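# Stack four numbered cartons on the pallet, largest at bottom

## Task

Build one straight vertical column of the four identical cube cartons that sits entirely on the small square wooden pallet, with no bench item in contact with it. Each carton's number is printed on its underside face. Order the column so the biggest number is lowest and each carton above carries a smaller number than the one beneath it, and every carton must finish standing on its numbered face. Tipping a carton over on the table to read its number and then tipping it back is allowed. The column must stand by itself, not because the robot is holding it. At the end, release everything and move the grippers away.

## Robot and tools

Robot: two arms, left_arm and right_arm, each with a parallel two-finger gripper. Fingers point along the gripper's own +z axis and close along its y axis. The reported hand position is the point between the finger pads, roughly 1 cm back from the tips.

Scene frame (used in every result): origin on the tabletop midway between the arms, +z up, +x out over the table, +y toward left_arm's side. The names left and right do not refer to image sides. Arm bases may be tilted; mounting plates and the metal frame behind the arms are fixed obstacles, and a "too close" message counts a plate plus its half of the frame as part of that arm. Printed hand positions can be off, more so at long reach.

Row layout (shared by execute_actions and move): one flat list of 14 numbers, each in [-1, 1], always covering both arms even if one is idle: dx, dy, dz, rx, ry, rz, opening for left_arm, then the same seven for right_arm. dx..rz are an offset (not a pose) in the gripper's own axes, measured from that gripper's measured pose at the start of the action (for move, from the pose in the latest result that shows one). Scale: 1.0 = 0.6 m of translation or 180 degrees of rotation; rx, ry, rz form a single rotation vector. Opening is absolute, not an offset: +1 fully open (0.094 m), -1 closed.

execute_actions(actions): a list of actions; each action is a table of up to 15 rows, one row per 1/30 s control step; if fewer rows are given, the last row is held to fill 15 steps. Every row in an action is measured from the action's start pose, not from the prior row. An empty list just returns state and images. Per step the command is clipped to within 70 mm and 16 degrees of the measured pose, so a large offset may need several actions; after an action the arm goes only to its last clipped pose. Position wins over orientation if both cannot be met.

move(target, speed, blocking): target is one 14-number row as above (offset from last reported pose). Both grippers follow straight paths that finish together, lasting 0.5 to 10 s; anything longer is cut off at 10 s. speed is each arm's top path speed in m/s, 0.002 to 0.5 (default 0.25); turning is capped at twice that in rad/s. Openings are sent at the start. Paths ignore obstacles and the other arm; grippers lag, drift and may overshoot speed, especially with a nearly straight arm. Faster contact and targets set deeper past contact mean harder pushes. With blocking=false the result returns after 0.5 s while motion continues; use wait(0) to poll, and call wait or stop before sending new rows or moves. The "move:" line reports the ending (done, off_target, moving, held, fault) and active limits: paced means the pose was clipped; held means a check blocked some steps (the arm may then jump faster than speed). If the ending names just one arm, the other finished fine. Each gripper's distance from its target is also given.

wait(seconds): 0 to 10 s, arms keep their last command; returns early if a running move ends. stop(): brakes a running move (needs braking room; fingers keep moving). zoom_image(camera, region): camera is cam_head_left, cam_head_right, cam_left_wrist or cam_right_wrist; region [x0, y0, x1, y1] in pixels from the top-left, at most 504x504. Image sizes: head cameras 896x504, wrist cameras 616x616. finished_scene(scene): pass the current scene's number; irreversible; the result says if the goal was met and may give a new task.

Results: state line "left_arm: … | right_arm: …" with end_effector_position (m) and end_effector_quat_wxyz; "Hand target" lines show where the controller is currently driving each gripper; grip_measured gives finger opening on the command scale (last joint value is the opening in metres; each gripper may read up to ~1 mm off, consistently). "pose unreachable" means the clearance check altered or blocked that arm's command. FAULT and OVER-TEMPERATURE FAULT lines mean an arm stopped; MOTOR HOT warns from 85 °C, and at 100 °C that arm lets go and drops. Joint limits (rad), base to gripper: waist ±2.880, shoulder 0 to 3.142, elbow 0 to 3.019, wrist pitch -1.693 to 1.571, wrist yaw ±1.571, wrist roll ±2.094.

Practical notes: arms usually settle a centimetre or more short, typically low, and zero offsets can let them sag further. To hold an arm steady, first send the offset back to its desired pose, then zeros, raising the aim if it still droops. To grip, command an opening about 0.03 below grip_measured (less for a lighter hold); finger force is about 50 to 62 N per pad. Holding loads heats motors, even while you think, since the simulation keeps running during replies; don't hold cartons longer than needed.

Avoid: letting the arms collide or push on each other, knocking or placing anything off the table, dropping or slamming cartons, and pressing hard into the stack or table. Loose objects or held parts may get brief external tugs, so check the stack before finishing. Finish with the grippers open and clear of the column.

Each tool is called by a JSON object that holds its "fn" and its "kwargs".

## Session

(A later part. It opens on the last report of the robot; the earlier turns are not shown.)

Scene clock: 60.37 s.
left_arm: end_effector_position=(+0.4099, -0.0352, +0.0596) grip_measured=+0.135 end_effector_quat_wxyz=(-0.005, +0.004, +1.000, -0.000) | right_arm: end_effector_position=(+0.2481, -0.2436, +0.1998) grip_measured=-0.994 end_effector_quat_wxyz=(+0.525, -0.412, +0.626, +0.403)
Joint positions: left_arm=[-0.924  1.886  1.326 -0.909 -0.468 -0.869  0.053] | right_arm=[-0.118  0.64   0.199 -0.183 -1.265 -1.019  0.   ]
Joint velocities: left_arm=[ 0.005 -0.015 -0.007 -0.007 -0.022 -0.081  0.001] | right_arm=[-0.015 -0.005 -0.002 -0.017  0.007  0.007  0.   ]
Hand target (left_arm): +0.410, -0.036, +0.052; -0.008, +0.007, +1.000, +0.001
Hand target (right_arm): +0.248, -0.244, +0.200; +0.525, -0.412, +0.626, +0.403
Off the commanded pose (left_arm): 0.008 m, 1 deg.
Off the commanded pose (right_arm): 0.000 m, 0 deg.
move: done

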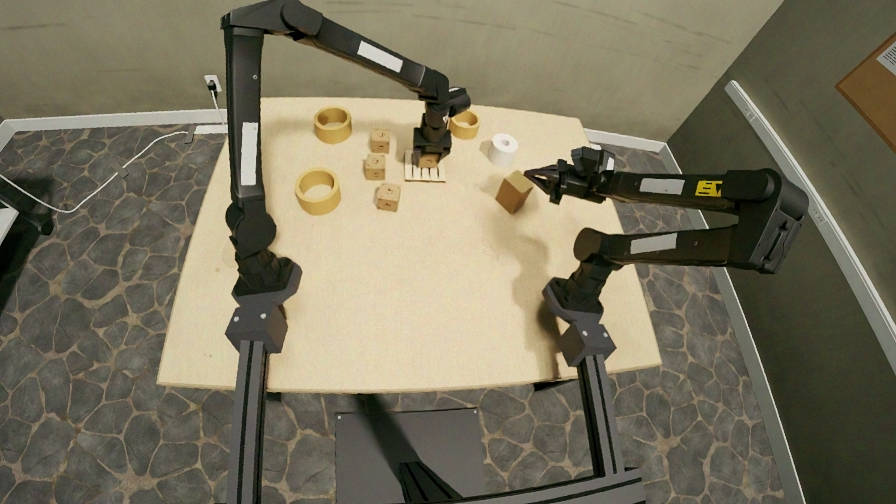

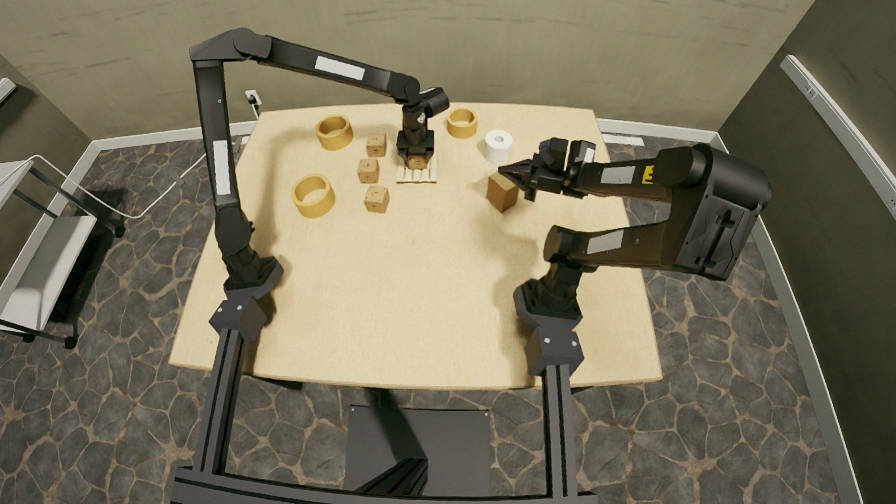

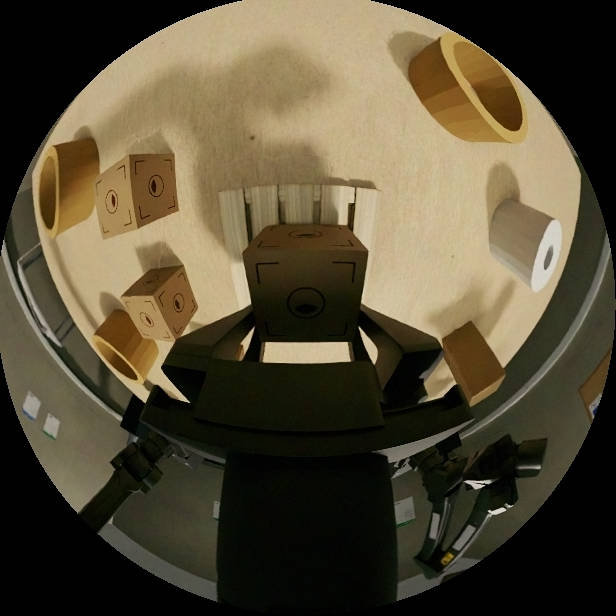

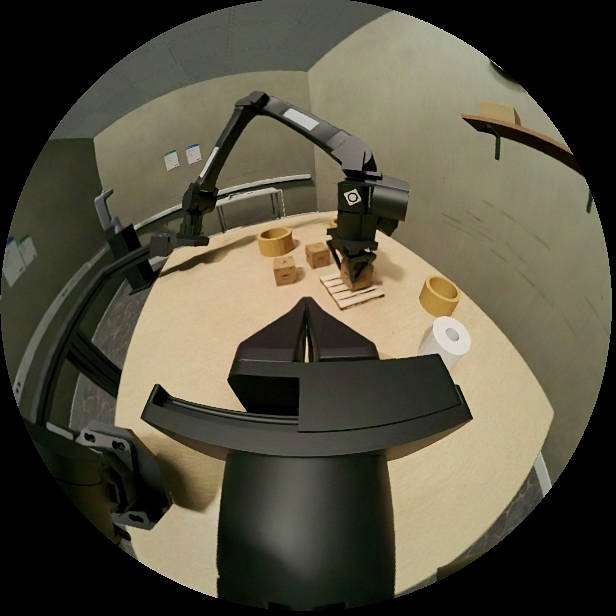

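Seems seated (x lag vanished). Release.

{"fn": "move", "kwargs": {"target": [0,0,0.004,0,0,0,1,0,0,0,0,0,0,-1]}}

{"fn": "move", "kwargs": {"target": [0,0,-0.13,0,0,0,1,0,0,0,0,0,0,-1]}}

{"fn": "move", "kwargs": {"target": [0.03,0.24,0.05,0,0,0,1,0,0,0,0,0,0,-1]}}

Scene clock: 61.37 s.
left_arm: end_effector_position=(+0.4097, -0.0352, +0.0595) grip_measured=+1.000 end_effector_quat_wxyz=(-0.005, +0.004, +1.000, -0.000) | right_arm: end_effector_position=(+0.2481, -0.2436, +0.1998) grip_measured=-0.994 end_effector_quat_wxyz=(+0.525, -0.412, +0.626, +0.403)
Joint positions: left_arm=[-0.924  1.886  1.326 -0.909 -0.468 -0.868  0.094] | right_arm=[-0.118  0.64   0.199 -0.183 -1.265 -1.019  0.   ]
Joint velocities: left_arm=[ 0.005  0.005  0.012 -0.002 -0.007  0.007  0.   ] | right_arm=[-0.005 -0.005 -0.002 -0.027 -0.007  0.037 -0.001]
Hand target (left_arm): +0.410, -0.035, +0.057; -0.005, +0.003, +1.000, -0.000
Hand target (right_arm): +0.248, -0.244, +0.200; +0.525, -0.412, +0.626, +0.403
Off the commanded pose (left_arm): 0.002 m, 0 deg.
Off the commanded pose (right_arm): 0.000 m, 0 deg.
move: done

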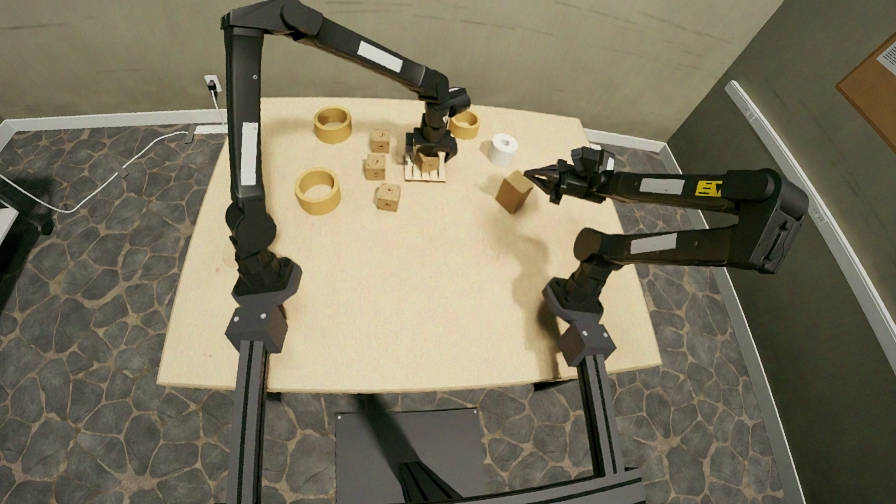

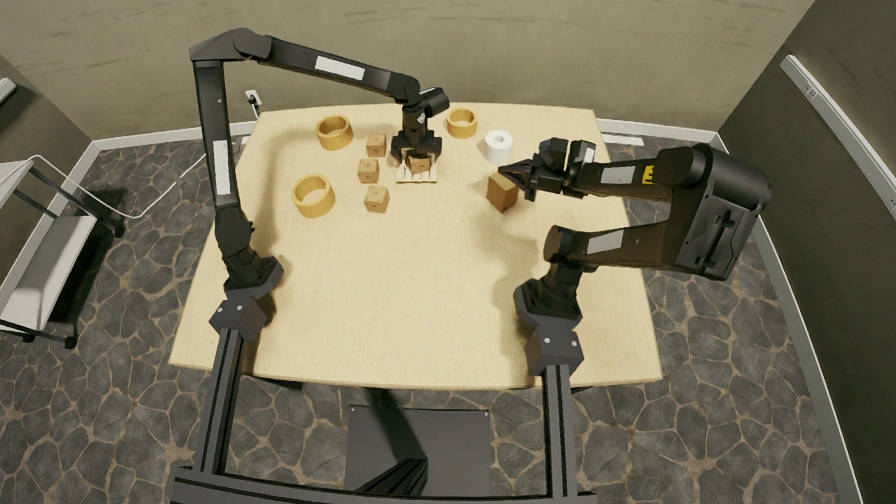

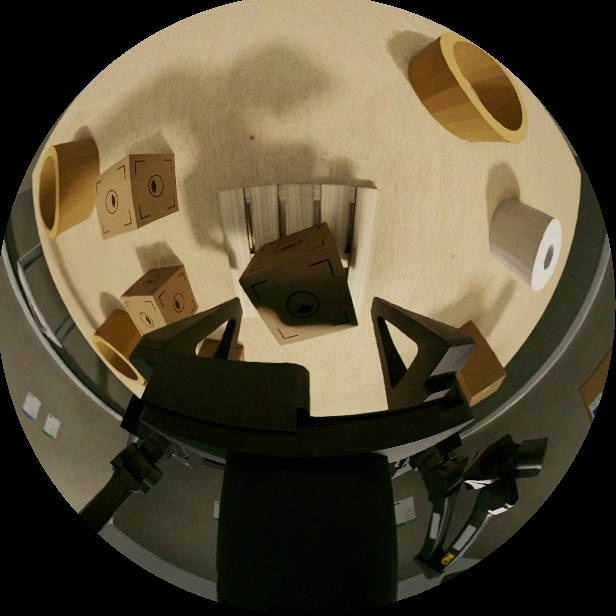

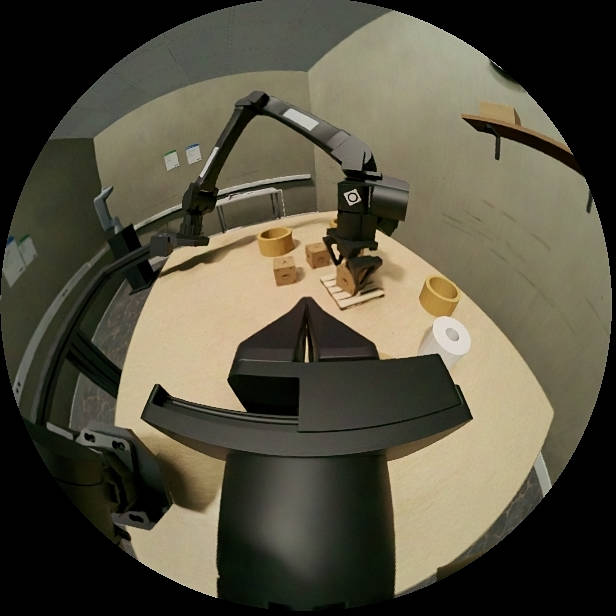

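Scene clock: 62.27 s.
left_arm: end_effector_position=(+0.4006, -0.0299, +0.1259) grip_measured=+1.000 end_effector_quat_wxyz=(-0.013, +0.016, +1.000, +0.008) | right_arm: end_effector_position=(+0.2481, -0.2436, +0.1998) grip_measured=-0.994 end_effector_quat_wxyz=(+0.525, -0.412, +0.626, +0.403)
Joint positions: left_arm=[-0.988  1.8    1.366 -1.092 -0.471 -0.928  0.094] | right_arm=[-0.118  0.64   0.199 -0.183 -1.265 -1.019  0.   ]
Joint velocities: left_arm=[-0.015  0.005 -0.002 -0.007 -0.022  0.037  0.   ] | right_arm=[-0.005 -0.005 -0.007  0.007 -0.037 -0.037  0.   ]
Hand target (left_arm): +0.410, -0.034, +0.138; -0.005, +0.004, +1.000, -0.000
Hand target (right_arm): +0.248, -0.244, +0.200; +0.525, -0.412, +0.626, +0.403
Off the commanded pose (left_arm): 0.016 m, 2 deg.
Off the commanded pose (right_arm): 0.000 m, 0 deg.
move: off_target (left_arm)

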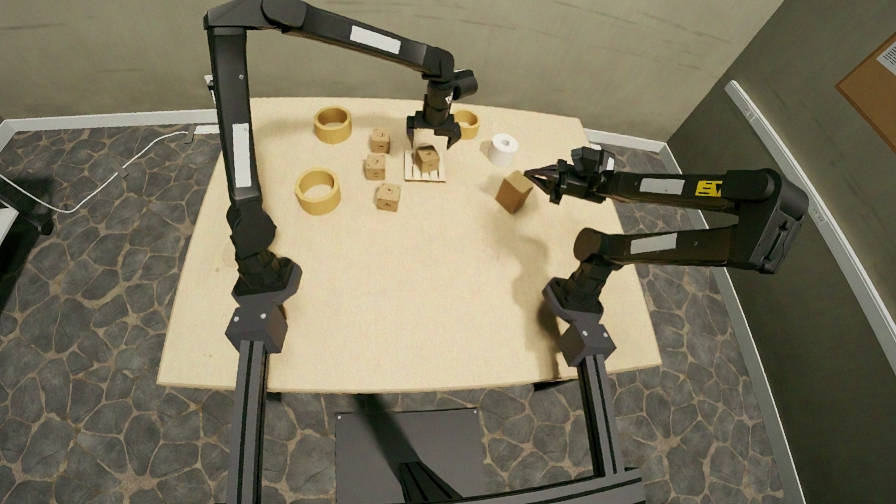

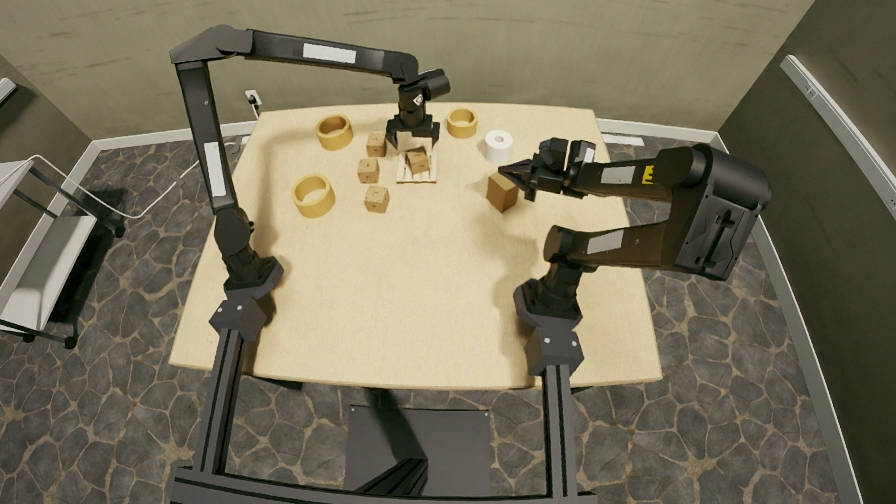

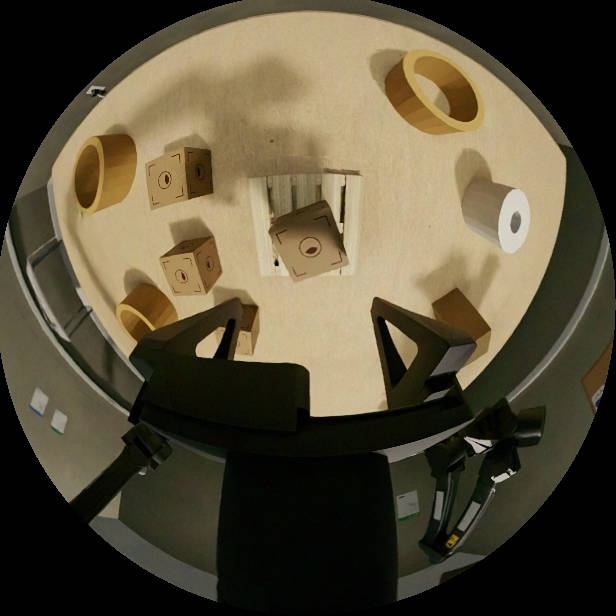

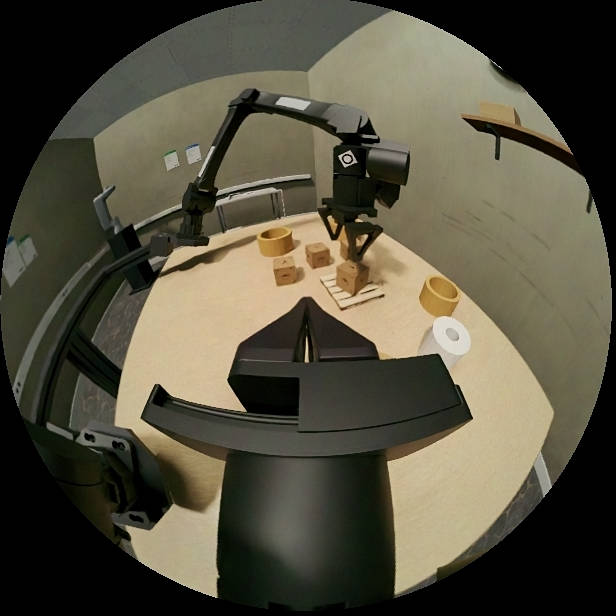

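Scene clock: 63.40 s.
left_arm: end_effector_position=(+0.3821, +0.1175, +0.0935) grip_measured=+1.000 end_effector_quat_wxyz=(-0.021, +0.012, +1.000, +0.017) | right_arm: end_effector_position=(+0.2481, -0.2436, +0.1998) grip_measured=-0.994 end_effector_quat_wxyz=(+0.525, -0.412, +0.626, +0.403)
Joint positions: left_arm=[-0.792  1.514  0.978 -0.919 -0.455 -0.728  0.094] | right_arm=[-0.118  0.64   0.199 -0.183 -1.265 -1.019  0.   ]
Joint velocities: left_arm=[-0.024 -0.015 -0.002 -0.012 -0.007  0.007  0.   ] | right_arm=[-0.005 -0.005 -0.007  0.022 -0.022  0.095 -0.001]
Hand target (left_arm): +0.386, +0.115, +0.098; -0.014, +0.016, +1.000, +0.008
Hand target (right_arm): +0.248, -0.244, +0.200; +0.525, -0.412, +0.626, +0.403
Off the commanded pose (left_arm): 0.007 m, 1 deg.
Off the commanded pose (right_arm): 0.000 m, 0 deg.
move: done

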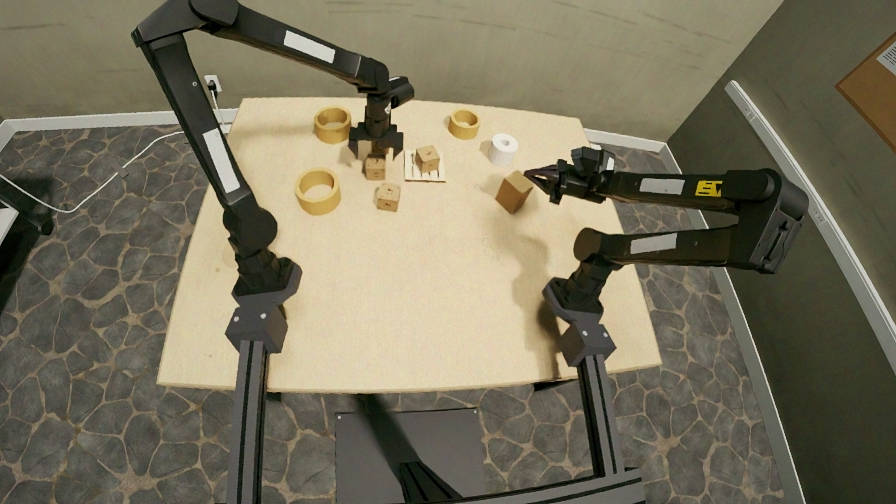

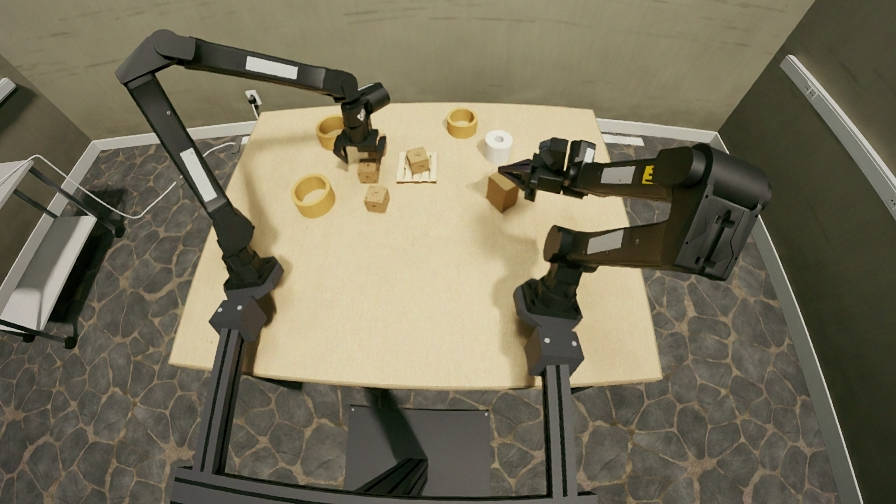

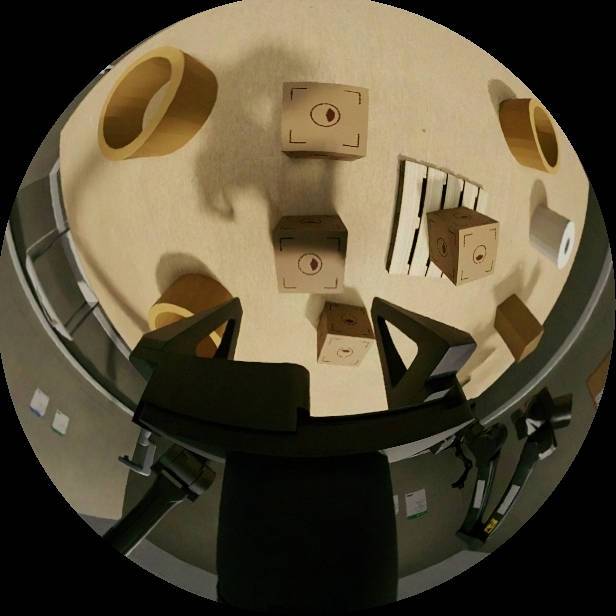

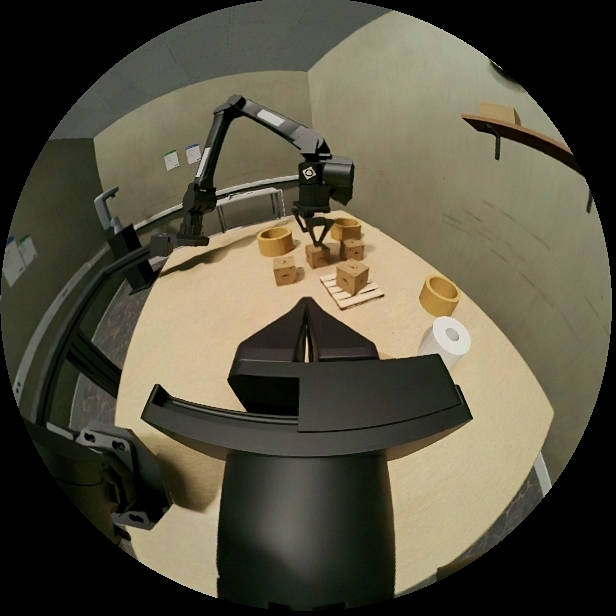

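{"fn": "move", "kwargs": {"target": [-0.008,-0.008,0.108,0.01,-0.013,0,1,0,0,0,0,0,0,-1], "speed": 0.1}}

{"fn": "move", "kwargs": {"target": [0,0,0,0,0,0,0.09,0,0,0,0,0,0,-1]}}

{"fn": "move", "kwargs": {"target": [0,0,-0.21,0,0,0,0.09,0,0,0,0,0,0,-1]}}

{"fn": "move", "kwargs": {"target": [-0.085,-0.265,-0.01,0,0,-0.11,0.09,0,0,0,0,0,0,-1]}}

Scene clock: 64.73 s.
left_arm: end_effector_position=(+0.3829, +0.1149, +0.0332) grip_measured=+1.000 end_effector_quat_wxyz=(+0.000, +0.008, +1.000, +0.001) | right_arm: end_effector_position=(+0.2481, -0.2436, +0.1998) grip_measured=-0.994 end_effector_quat_wxyz=(+0.525, -0.412, +0.626, +0.403)
Joint positions: left_arm=[-0.732  1.601  0.903 -0.669 -0.448 -0.645  0.094] | right_arm=[-0.118  0.64   0.199 -0.183 -1.265 -1.019  0.   ]
Joint velocities: left_arm=[-0.005 -0.005 -0.007 -0.012  0.007  0.007  0.   ] | right_arm=[-0.015 -0.005 -0.007  0.002  0.037 -0.022 -0.001]
Hand target (left_arm): +0.384, +0.114, +0.028; -0.001, +0.012, +1.000, +0.001
Hand target (right_arm): +0.248, -0.244, +0.200; +0.525, -0.412, +0.626, +0.403
Off the commanded pose (left_arm): 0.005 m, 0 deg.
Off the commanded pose (right_arm): 0.000 m, 0 deg.
move: done

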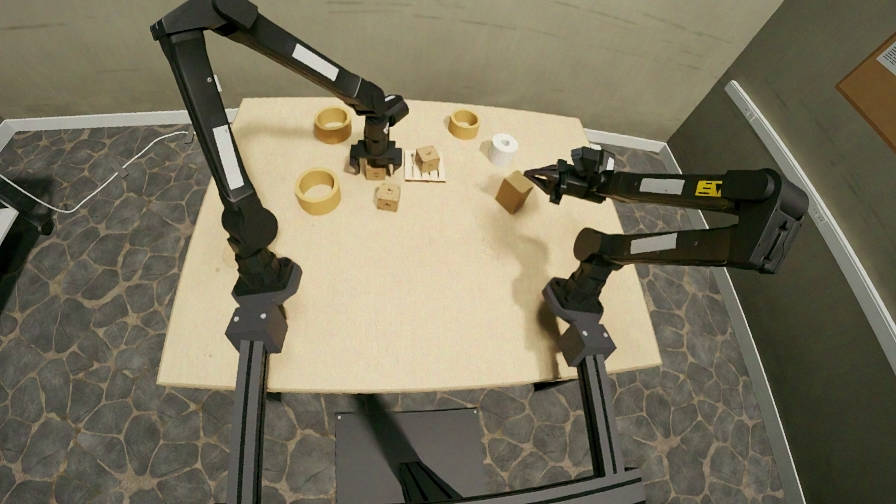

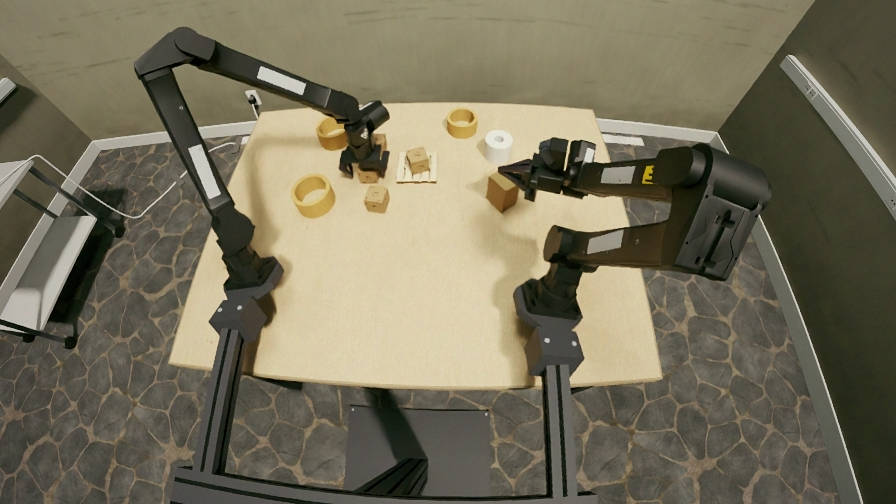

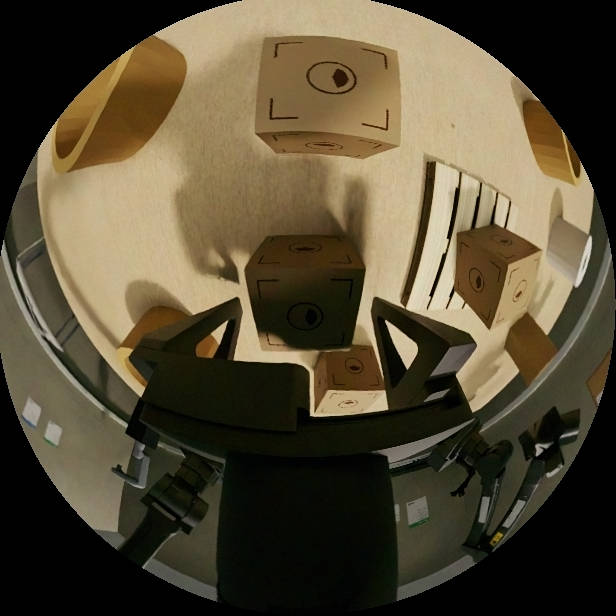

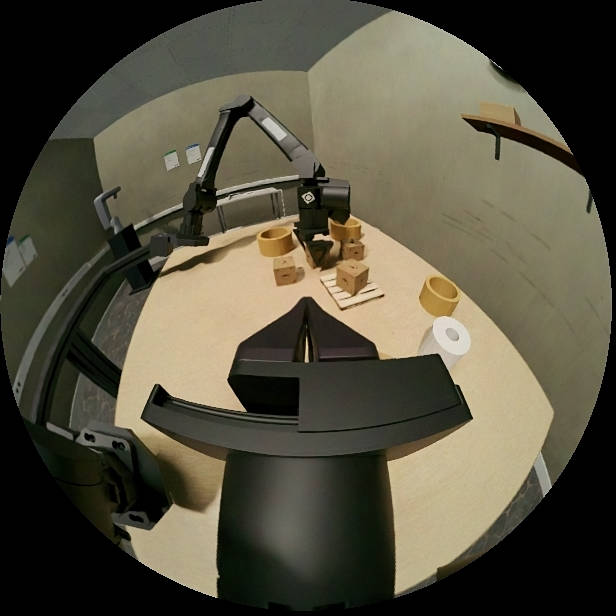

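Scene clock: 65.23 s.
left_arm: end_effector_position=(+0.3829, +0.1149, +0.0332) grip_measured=+0.139 end_effector_quat_wxyz=(+0.000, +0.008, +1.000, +0.001) | right_arm: end_effector_position=(+0.2481, -0.2436, +0.1998) grip_measured=-0.994 end_effector_quat_wxyz=(+0.525, -0.412, +0.626, +0.403)
Joint positions: left_arm=[-0.732  1.601  0.903 -0.669 -0.448 -0.645  0.054] | right_arm=[-0.118  0.64   0.199 -0.183 -1.265 -1.019  0.   ]
Joint velocities: left_arm=[-0.015  0.005  0.002 -0.012  0.022 -0.037 -0.   ] | right_arm=[-0.005 -0.005  0.007 -0.027  0.037  0.037 -0.   ]
Hand target (left_arm): +0.383, +0.115, +0.033; +0.000, +0.008, +1.000, +0.001
Hand target (right_arm): +0.248, -0.244, +0.200; +0.525, -0.412, +0.626, +0.403
Off the commanded pose (left_arm): 0.000 m, 0 deg.
Off the commanded pose (right_arm): 0.000 m, 0 deg.
move: done

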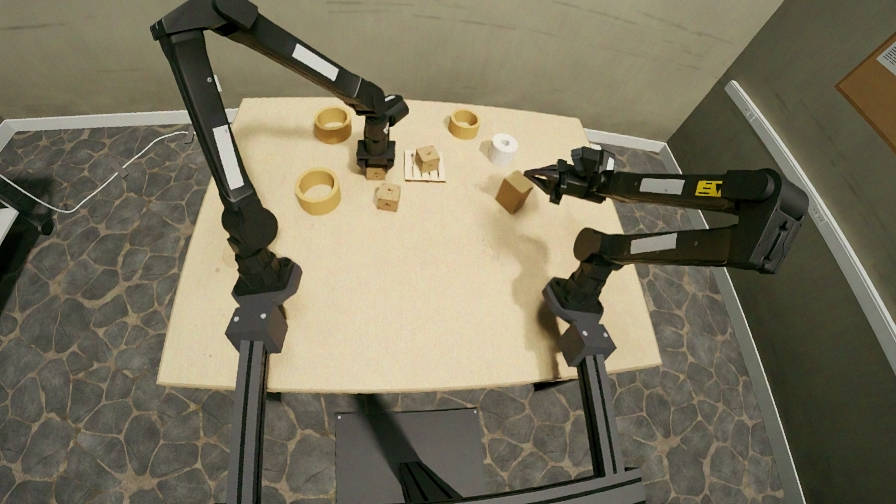

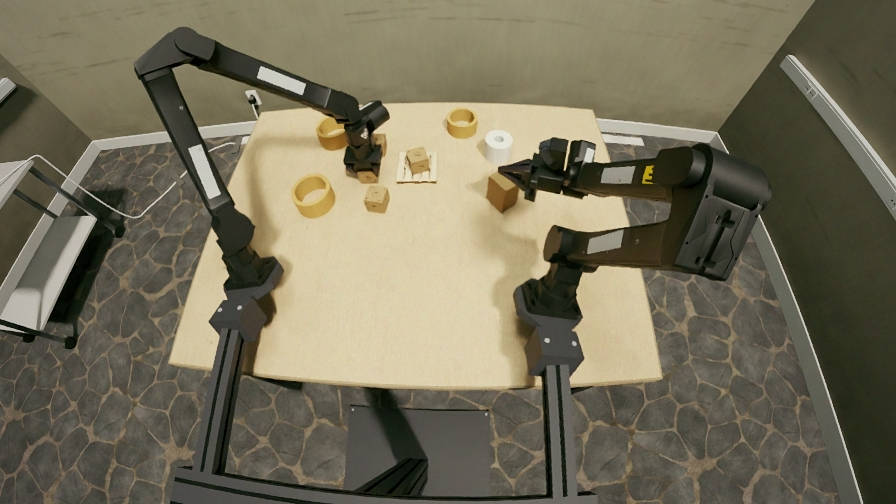

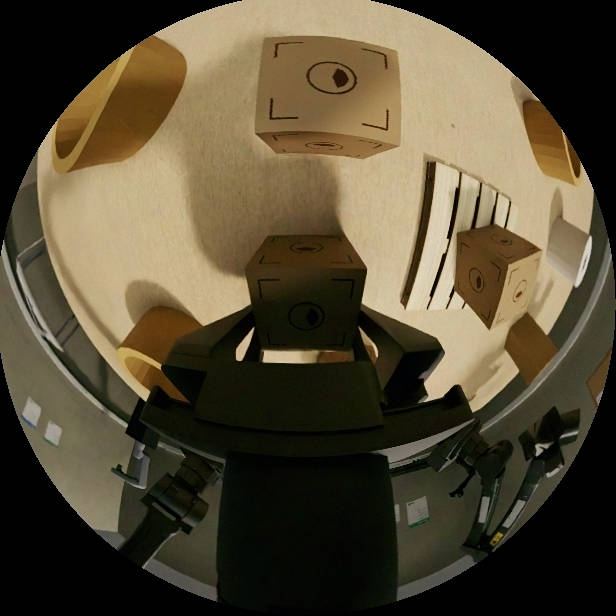

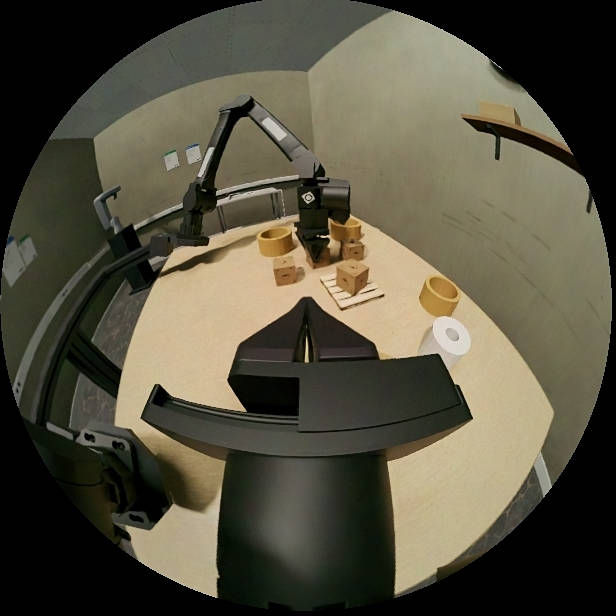

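Scene clock: 66.23 s.
left_arm: end_effector_position=(+0.3736, +0.1205, +0.1497) grip_measured=+0.139 end_effector_quat_wxyz=(-0.007, +0.018, +1.000, +0.008) | right_arm: end_effector_position=(+0.2481, -0.2436, +0.1998) grip_measured=-0.994 end_effector_quat_wxyz=(+0.525, -0.412, +0.626, +0.403)
Joint positions: left_arm=[-0.867  1.402  0.992 -1.046 -0.47  -0.784  0.054] | right_arm=[-0.118  0.64   0.199 -0.183 -1.265 -1.019  0.   ]
Joint velocities: left_arm=[-0.005 -0.005 -0.002 -0.002 -0.066  0.007  0.   ] | right_arm=[ 0.005 -0.005 -0.027  0.007  0.022 -0.022 -0.   ]
Hand target (left_arm): +0.382, +0.116, +0.159; +0.001, +0.008, +1.000, +0.001
Hand target (right_arm): +0.248, -0.244, +0.200; +0.525, -0.412, +0.626, +0.403
Off the commanded pose (left_arm): 0.014 m, 2 deg.
Off the commanded pose (right_arm): 0.000 m, 0 deg.
move: off_target (left_arm)

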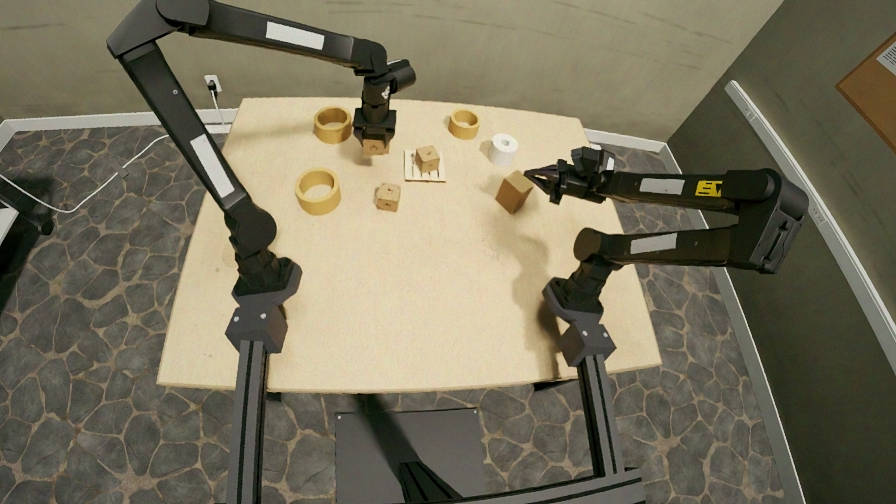

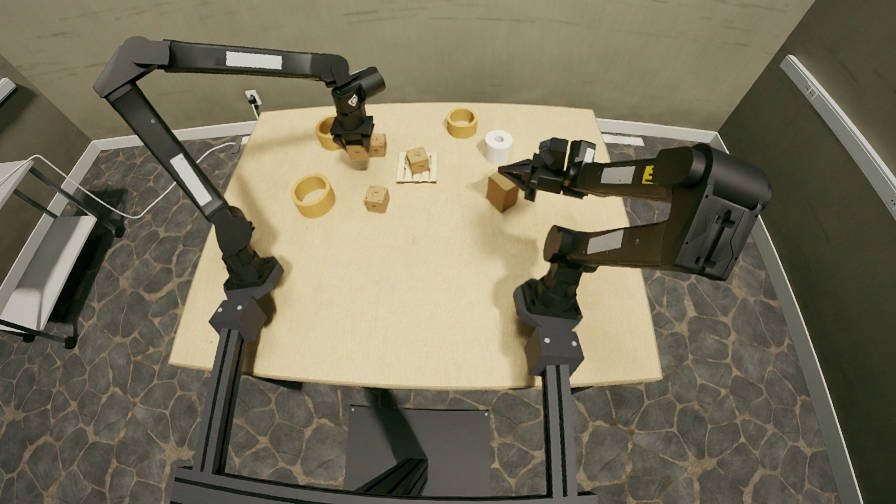

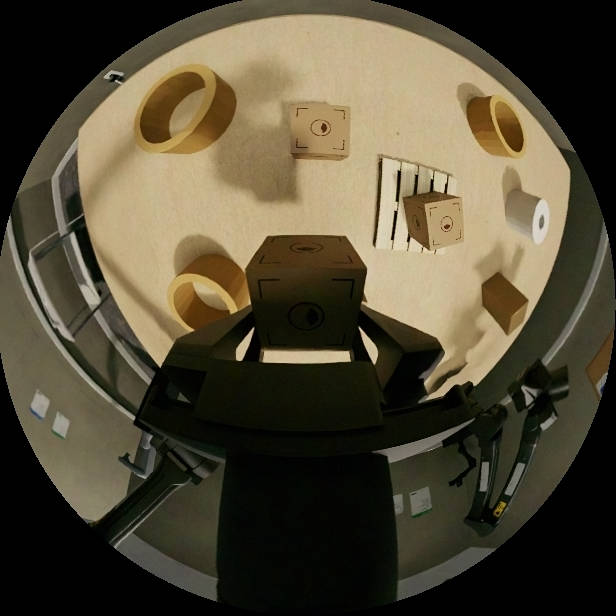

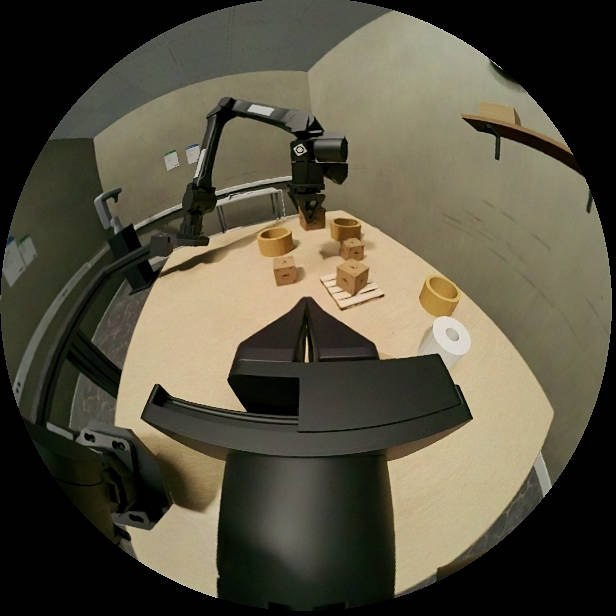

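Scene clock: 67.53 s.
left_arm: end_effector_position=(+0.4113, -0.0293, +0.1435) grip_measured=+0.139 end_effector_quat_wxyz=(-0.011, -0.146, +0.989, +0.018) | right_arm: end_effector_position=(+0.2481, -0.2436, +0.1998) grip_measured=-0.994 end_effector_quat_wxyz=(+0.525, -0.412, +0.626, +0.403)
Joint positions: left_arm=[-0.99   1.799  1.42  -1.165 -0.478 -1.262  0.053] | right_arm=[-0.118  0.64   0.199 -0.183 -1.265 -1.019  0.   ]
Joint velocities: left_arm=[-0.005  0.005  0.007  0.012 -0.007 -0.007 -0.001] | right_arm=[ 0.005 -0.005  0.007  0.002  0.022 -0.051  0.   ]
Hand target (left_arm): +0.419, -0.040, +0.153; -0.005, -0.154, +0.988, +0.009
Hand target (right_arm): +0.248, -0.244, +0.200; +0.525, -0.412, +0.626, +0.403
Off the commanded pose (left_arm): 0.016 m, 2 deg.
Off the commanded pose (right_arm): 0.000 m, 0 deg.
move: off_target (left_arm)

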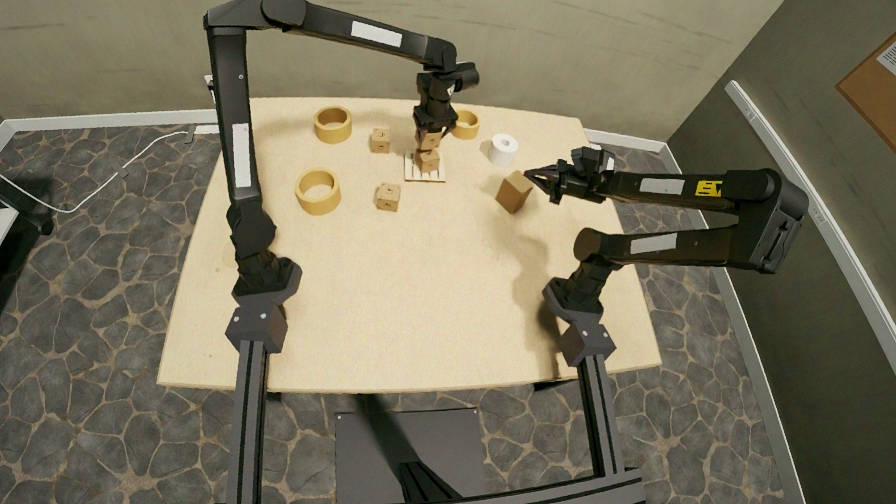

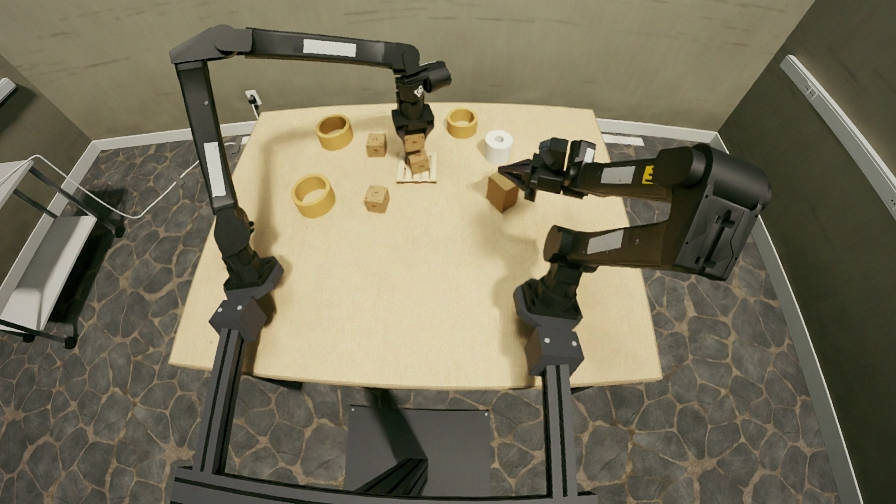

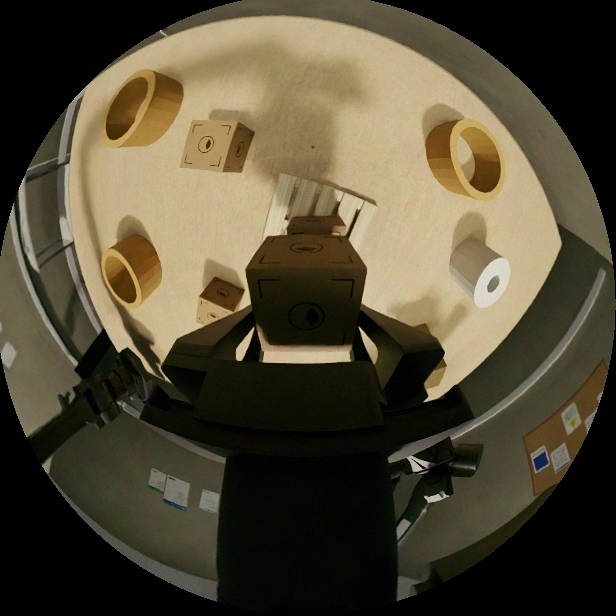

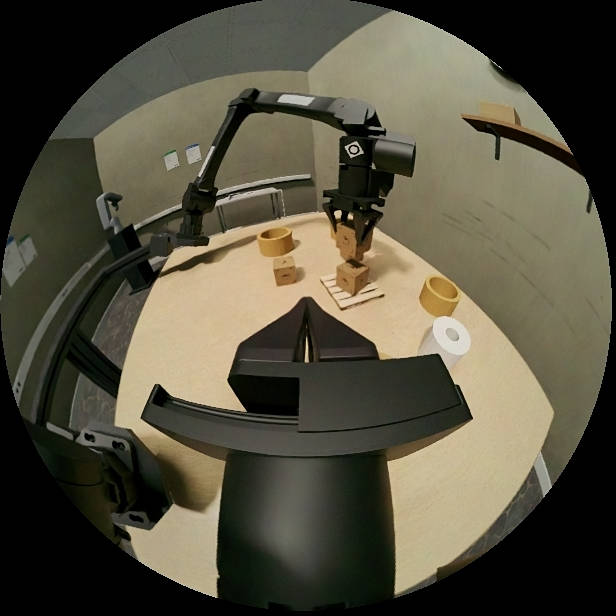

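{"fn": "move", "kwargs": {"target": [-0.012,-0.028,0.045,0.01,-0.007,-0.01,0.09,0,0,0,0,0,0,-1], "speed": 0.05}}

{"fn": "zoom_image", "kwargs": {"camera": "cam_right_wrist", "region": [260,180,440,330]}}

{"fn": "zoom_image", "kwargs": {"camera": "cam_head_left", "region": [370,90,490,200]}}

Scene clock: 68.90 s.
left_arm: end_effector_position=(+0.4197, -0.0413, +0.1226) grip_measured=+0.139 end_effector_quat_wxyz=(+0.000, -0.164, +0.986, +0.003) | right_arm: end_effector_position=(+0.2481, -0.2436, +0.1998) grip_measured=-0.994 end_effector_quat_wxyz=(+0.525, -0.412, +0.626, +0.403)
Joint positions: left_arm=[-0.974  1.831  1.414 -1.075 -0.484 -1.262  0.053] | right_arm=[-0.118  0.64   0.199 -0.183 -1.265 -1.019  0.   ]
Joint velocities: left_arm=[-0.005 -0.015  0.002  0.012  0.037  0.051 -0.001] | right_arm=[-0.005 -0.005 -0.012 -0.002  0.037  0.007 -0.   ]
Hand target (left_arm): +0.422, -0.043, +0.116; +0.002, -0.161, +0.987, +0.004
Hand target (right_arm): +0.248, -0.244, +0.200; +0.525, -0.412, +0.626, +0.403
Off the commanded pose (left_arm): 0.007 m, 0 deg.
Off the commanded pose (right_arm): 0.000 m, 0 deg.
move: done

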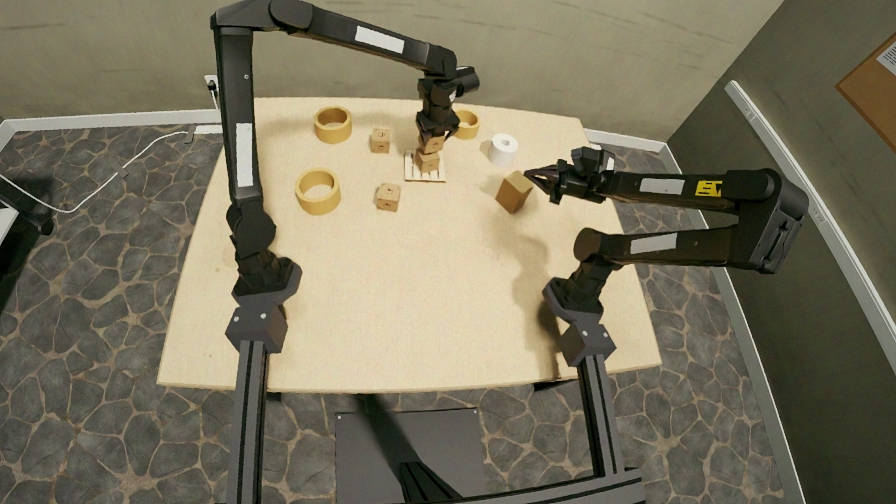

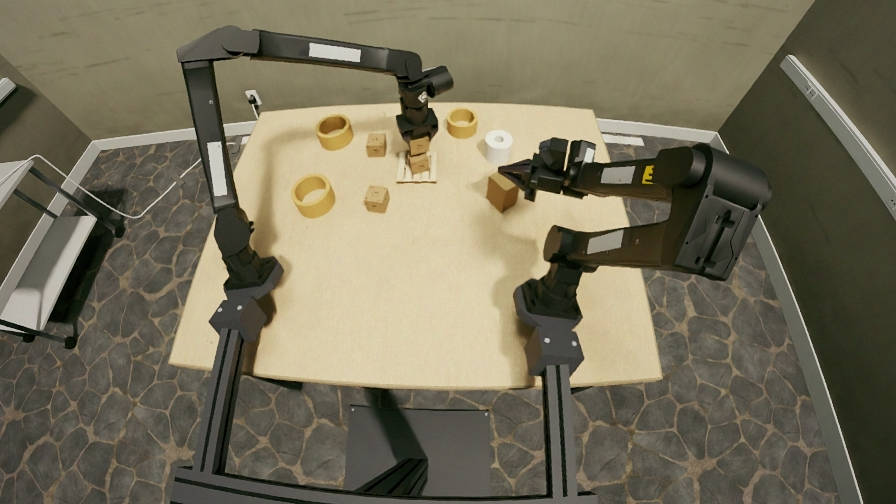

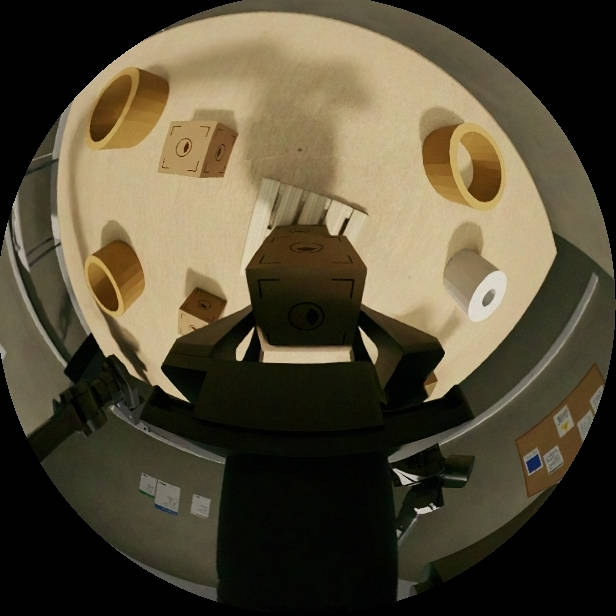

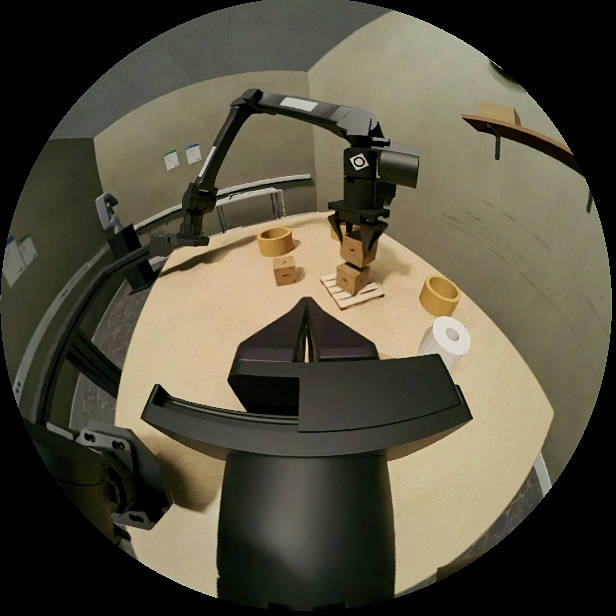

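Region (260, 180, 440, 330) of cam_right_wrist's 616x616 image, scaled by 2.800, with more detail than that image has.

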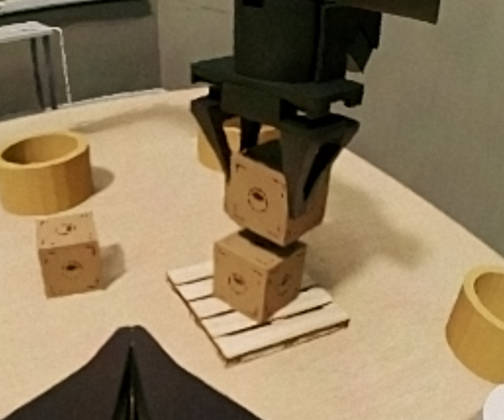

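Region (370, 90, 490, 200) of cam_head_left's 896x504 image, scaled by 4.200, with more detail than that image has; it fills the top 462 rows of this view, and the rest is white.

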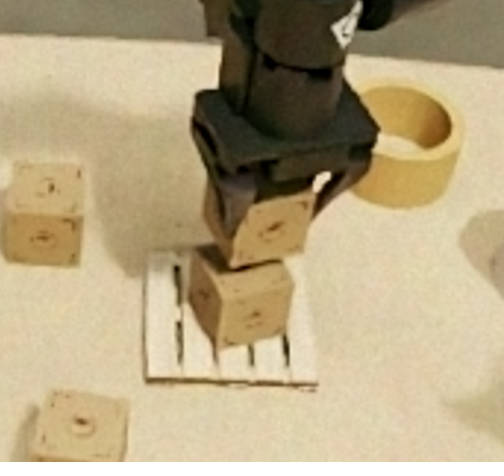

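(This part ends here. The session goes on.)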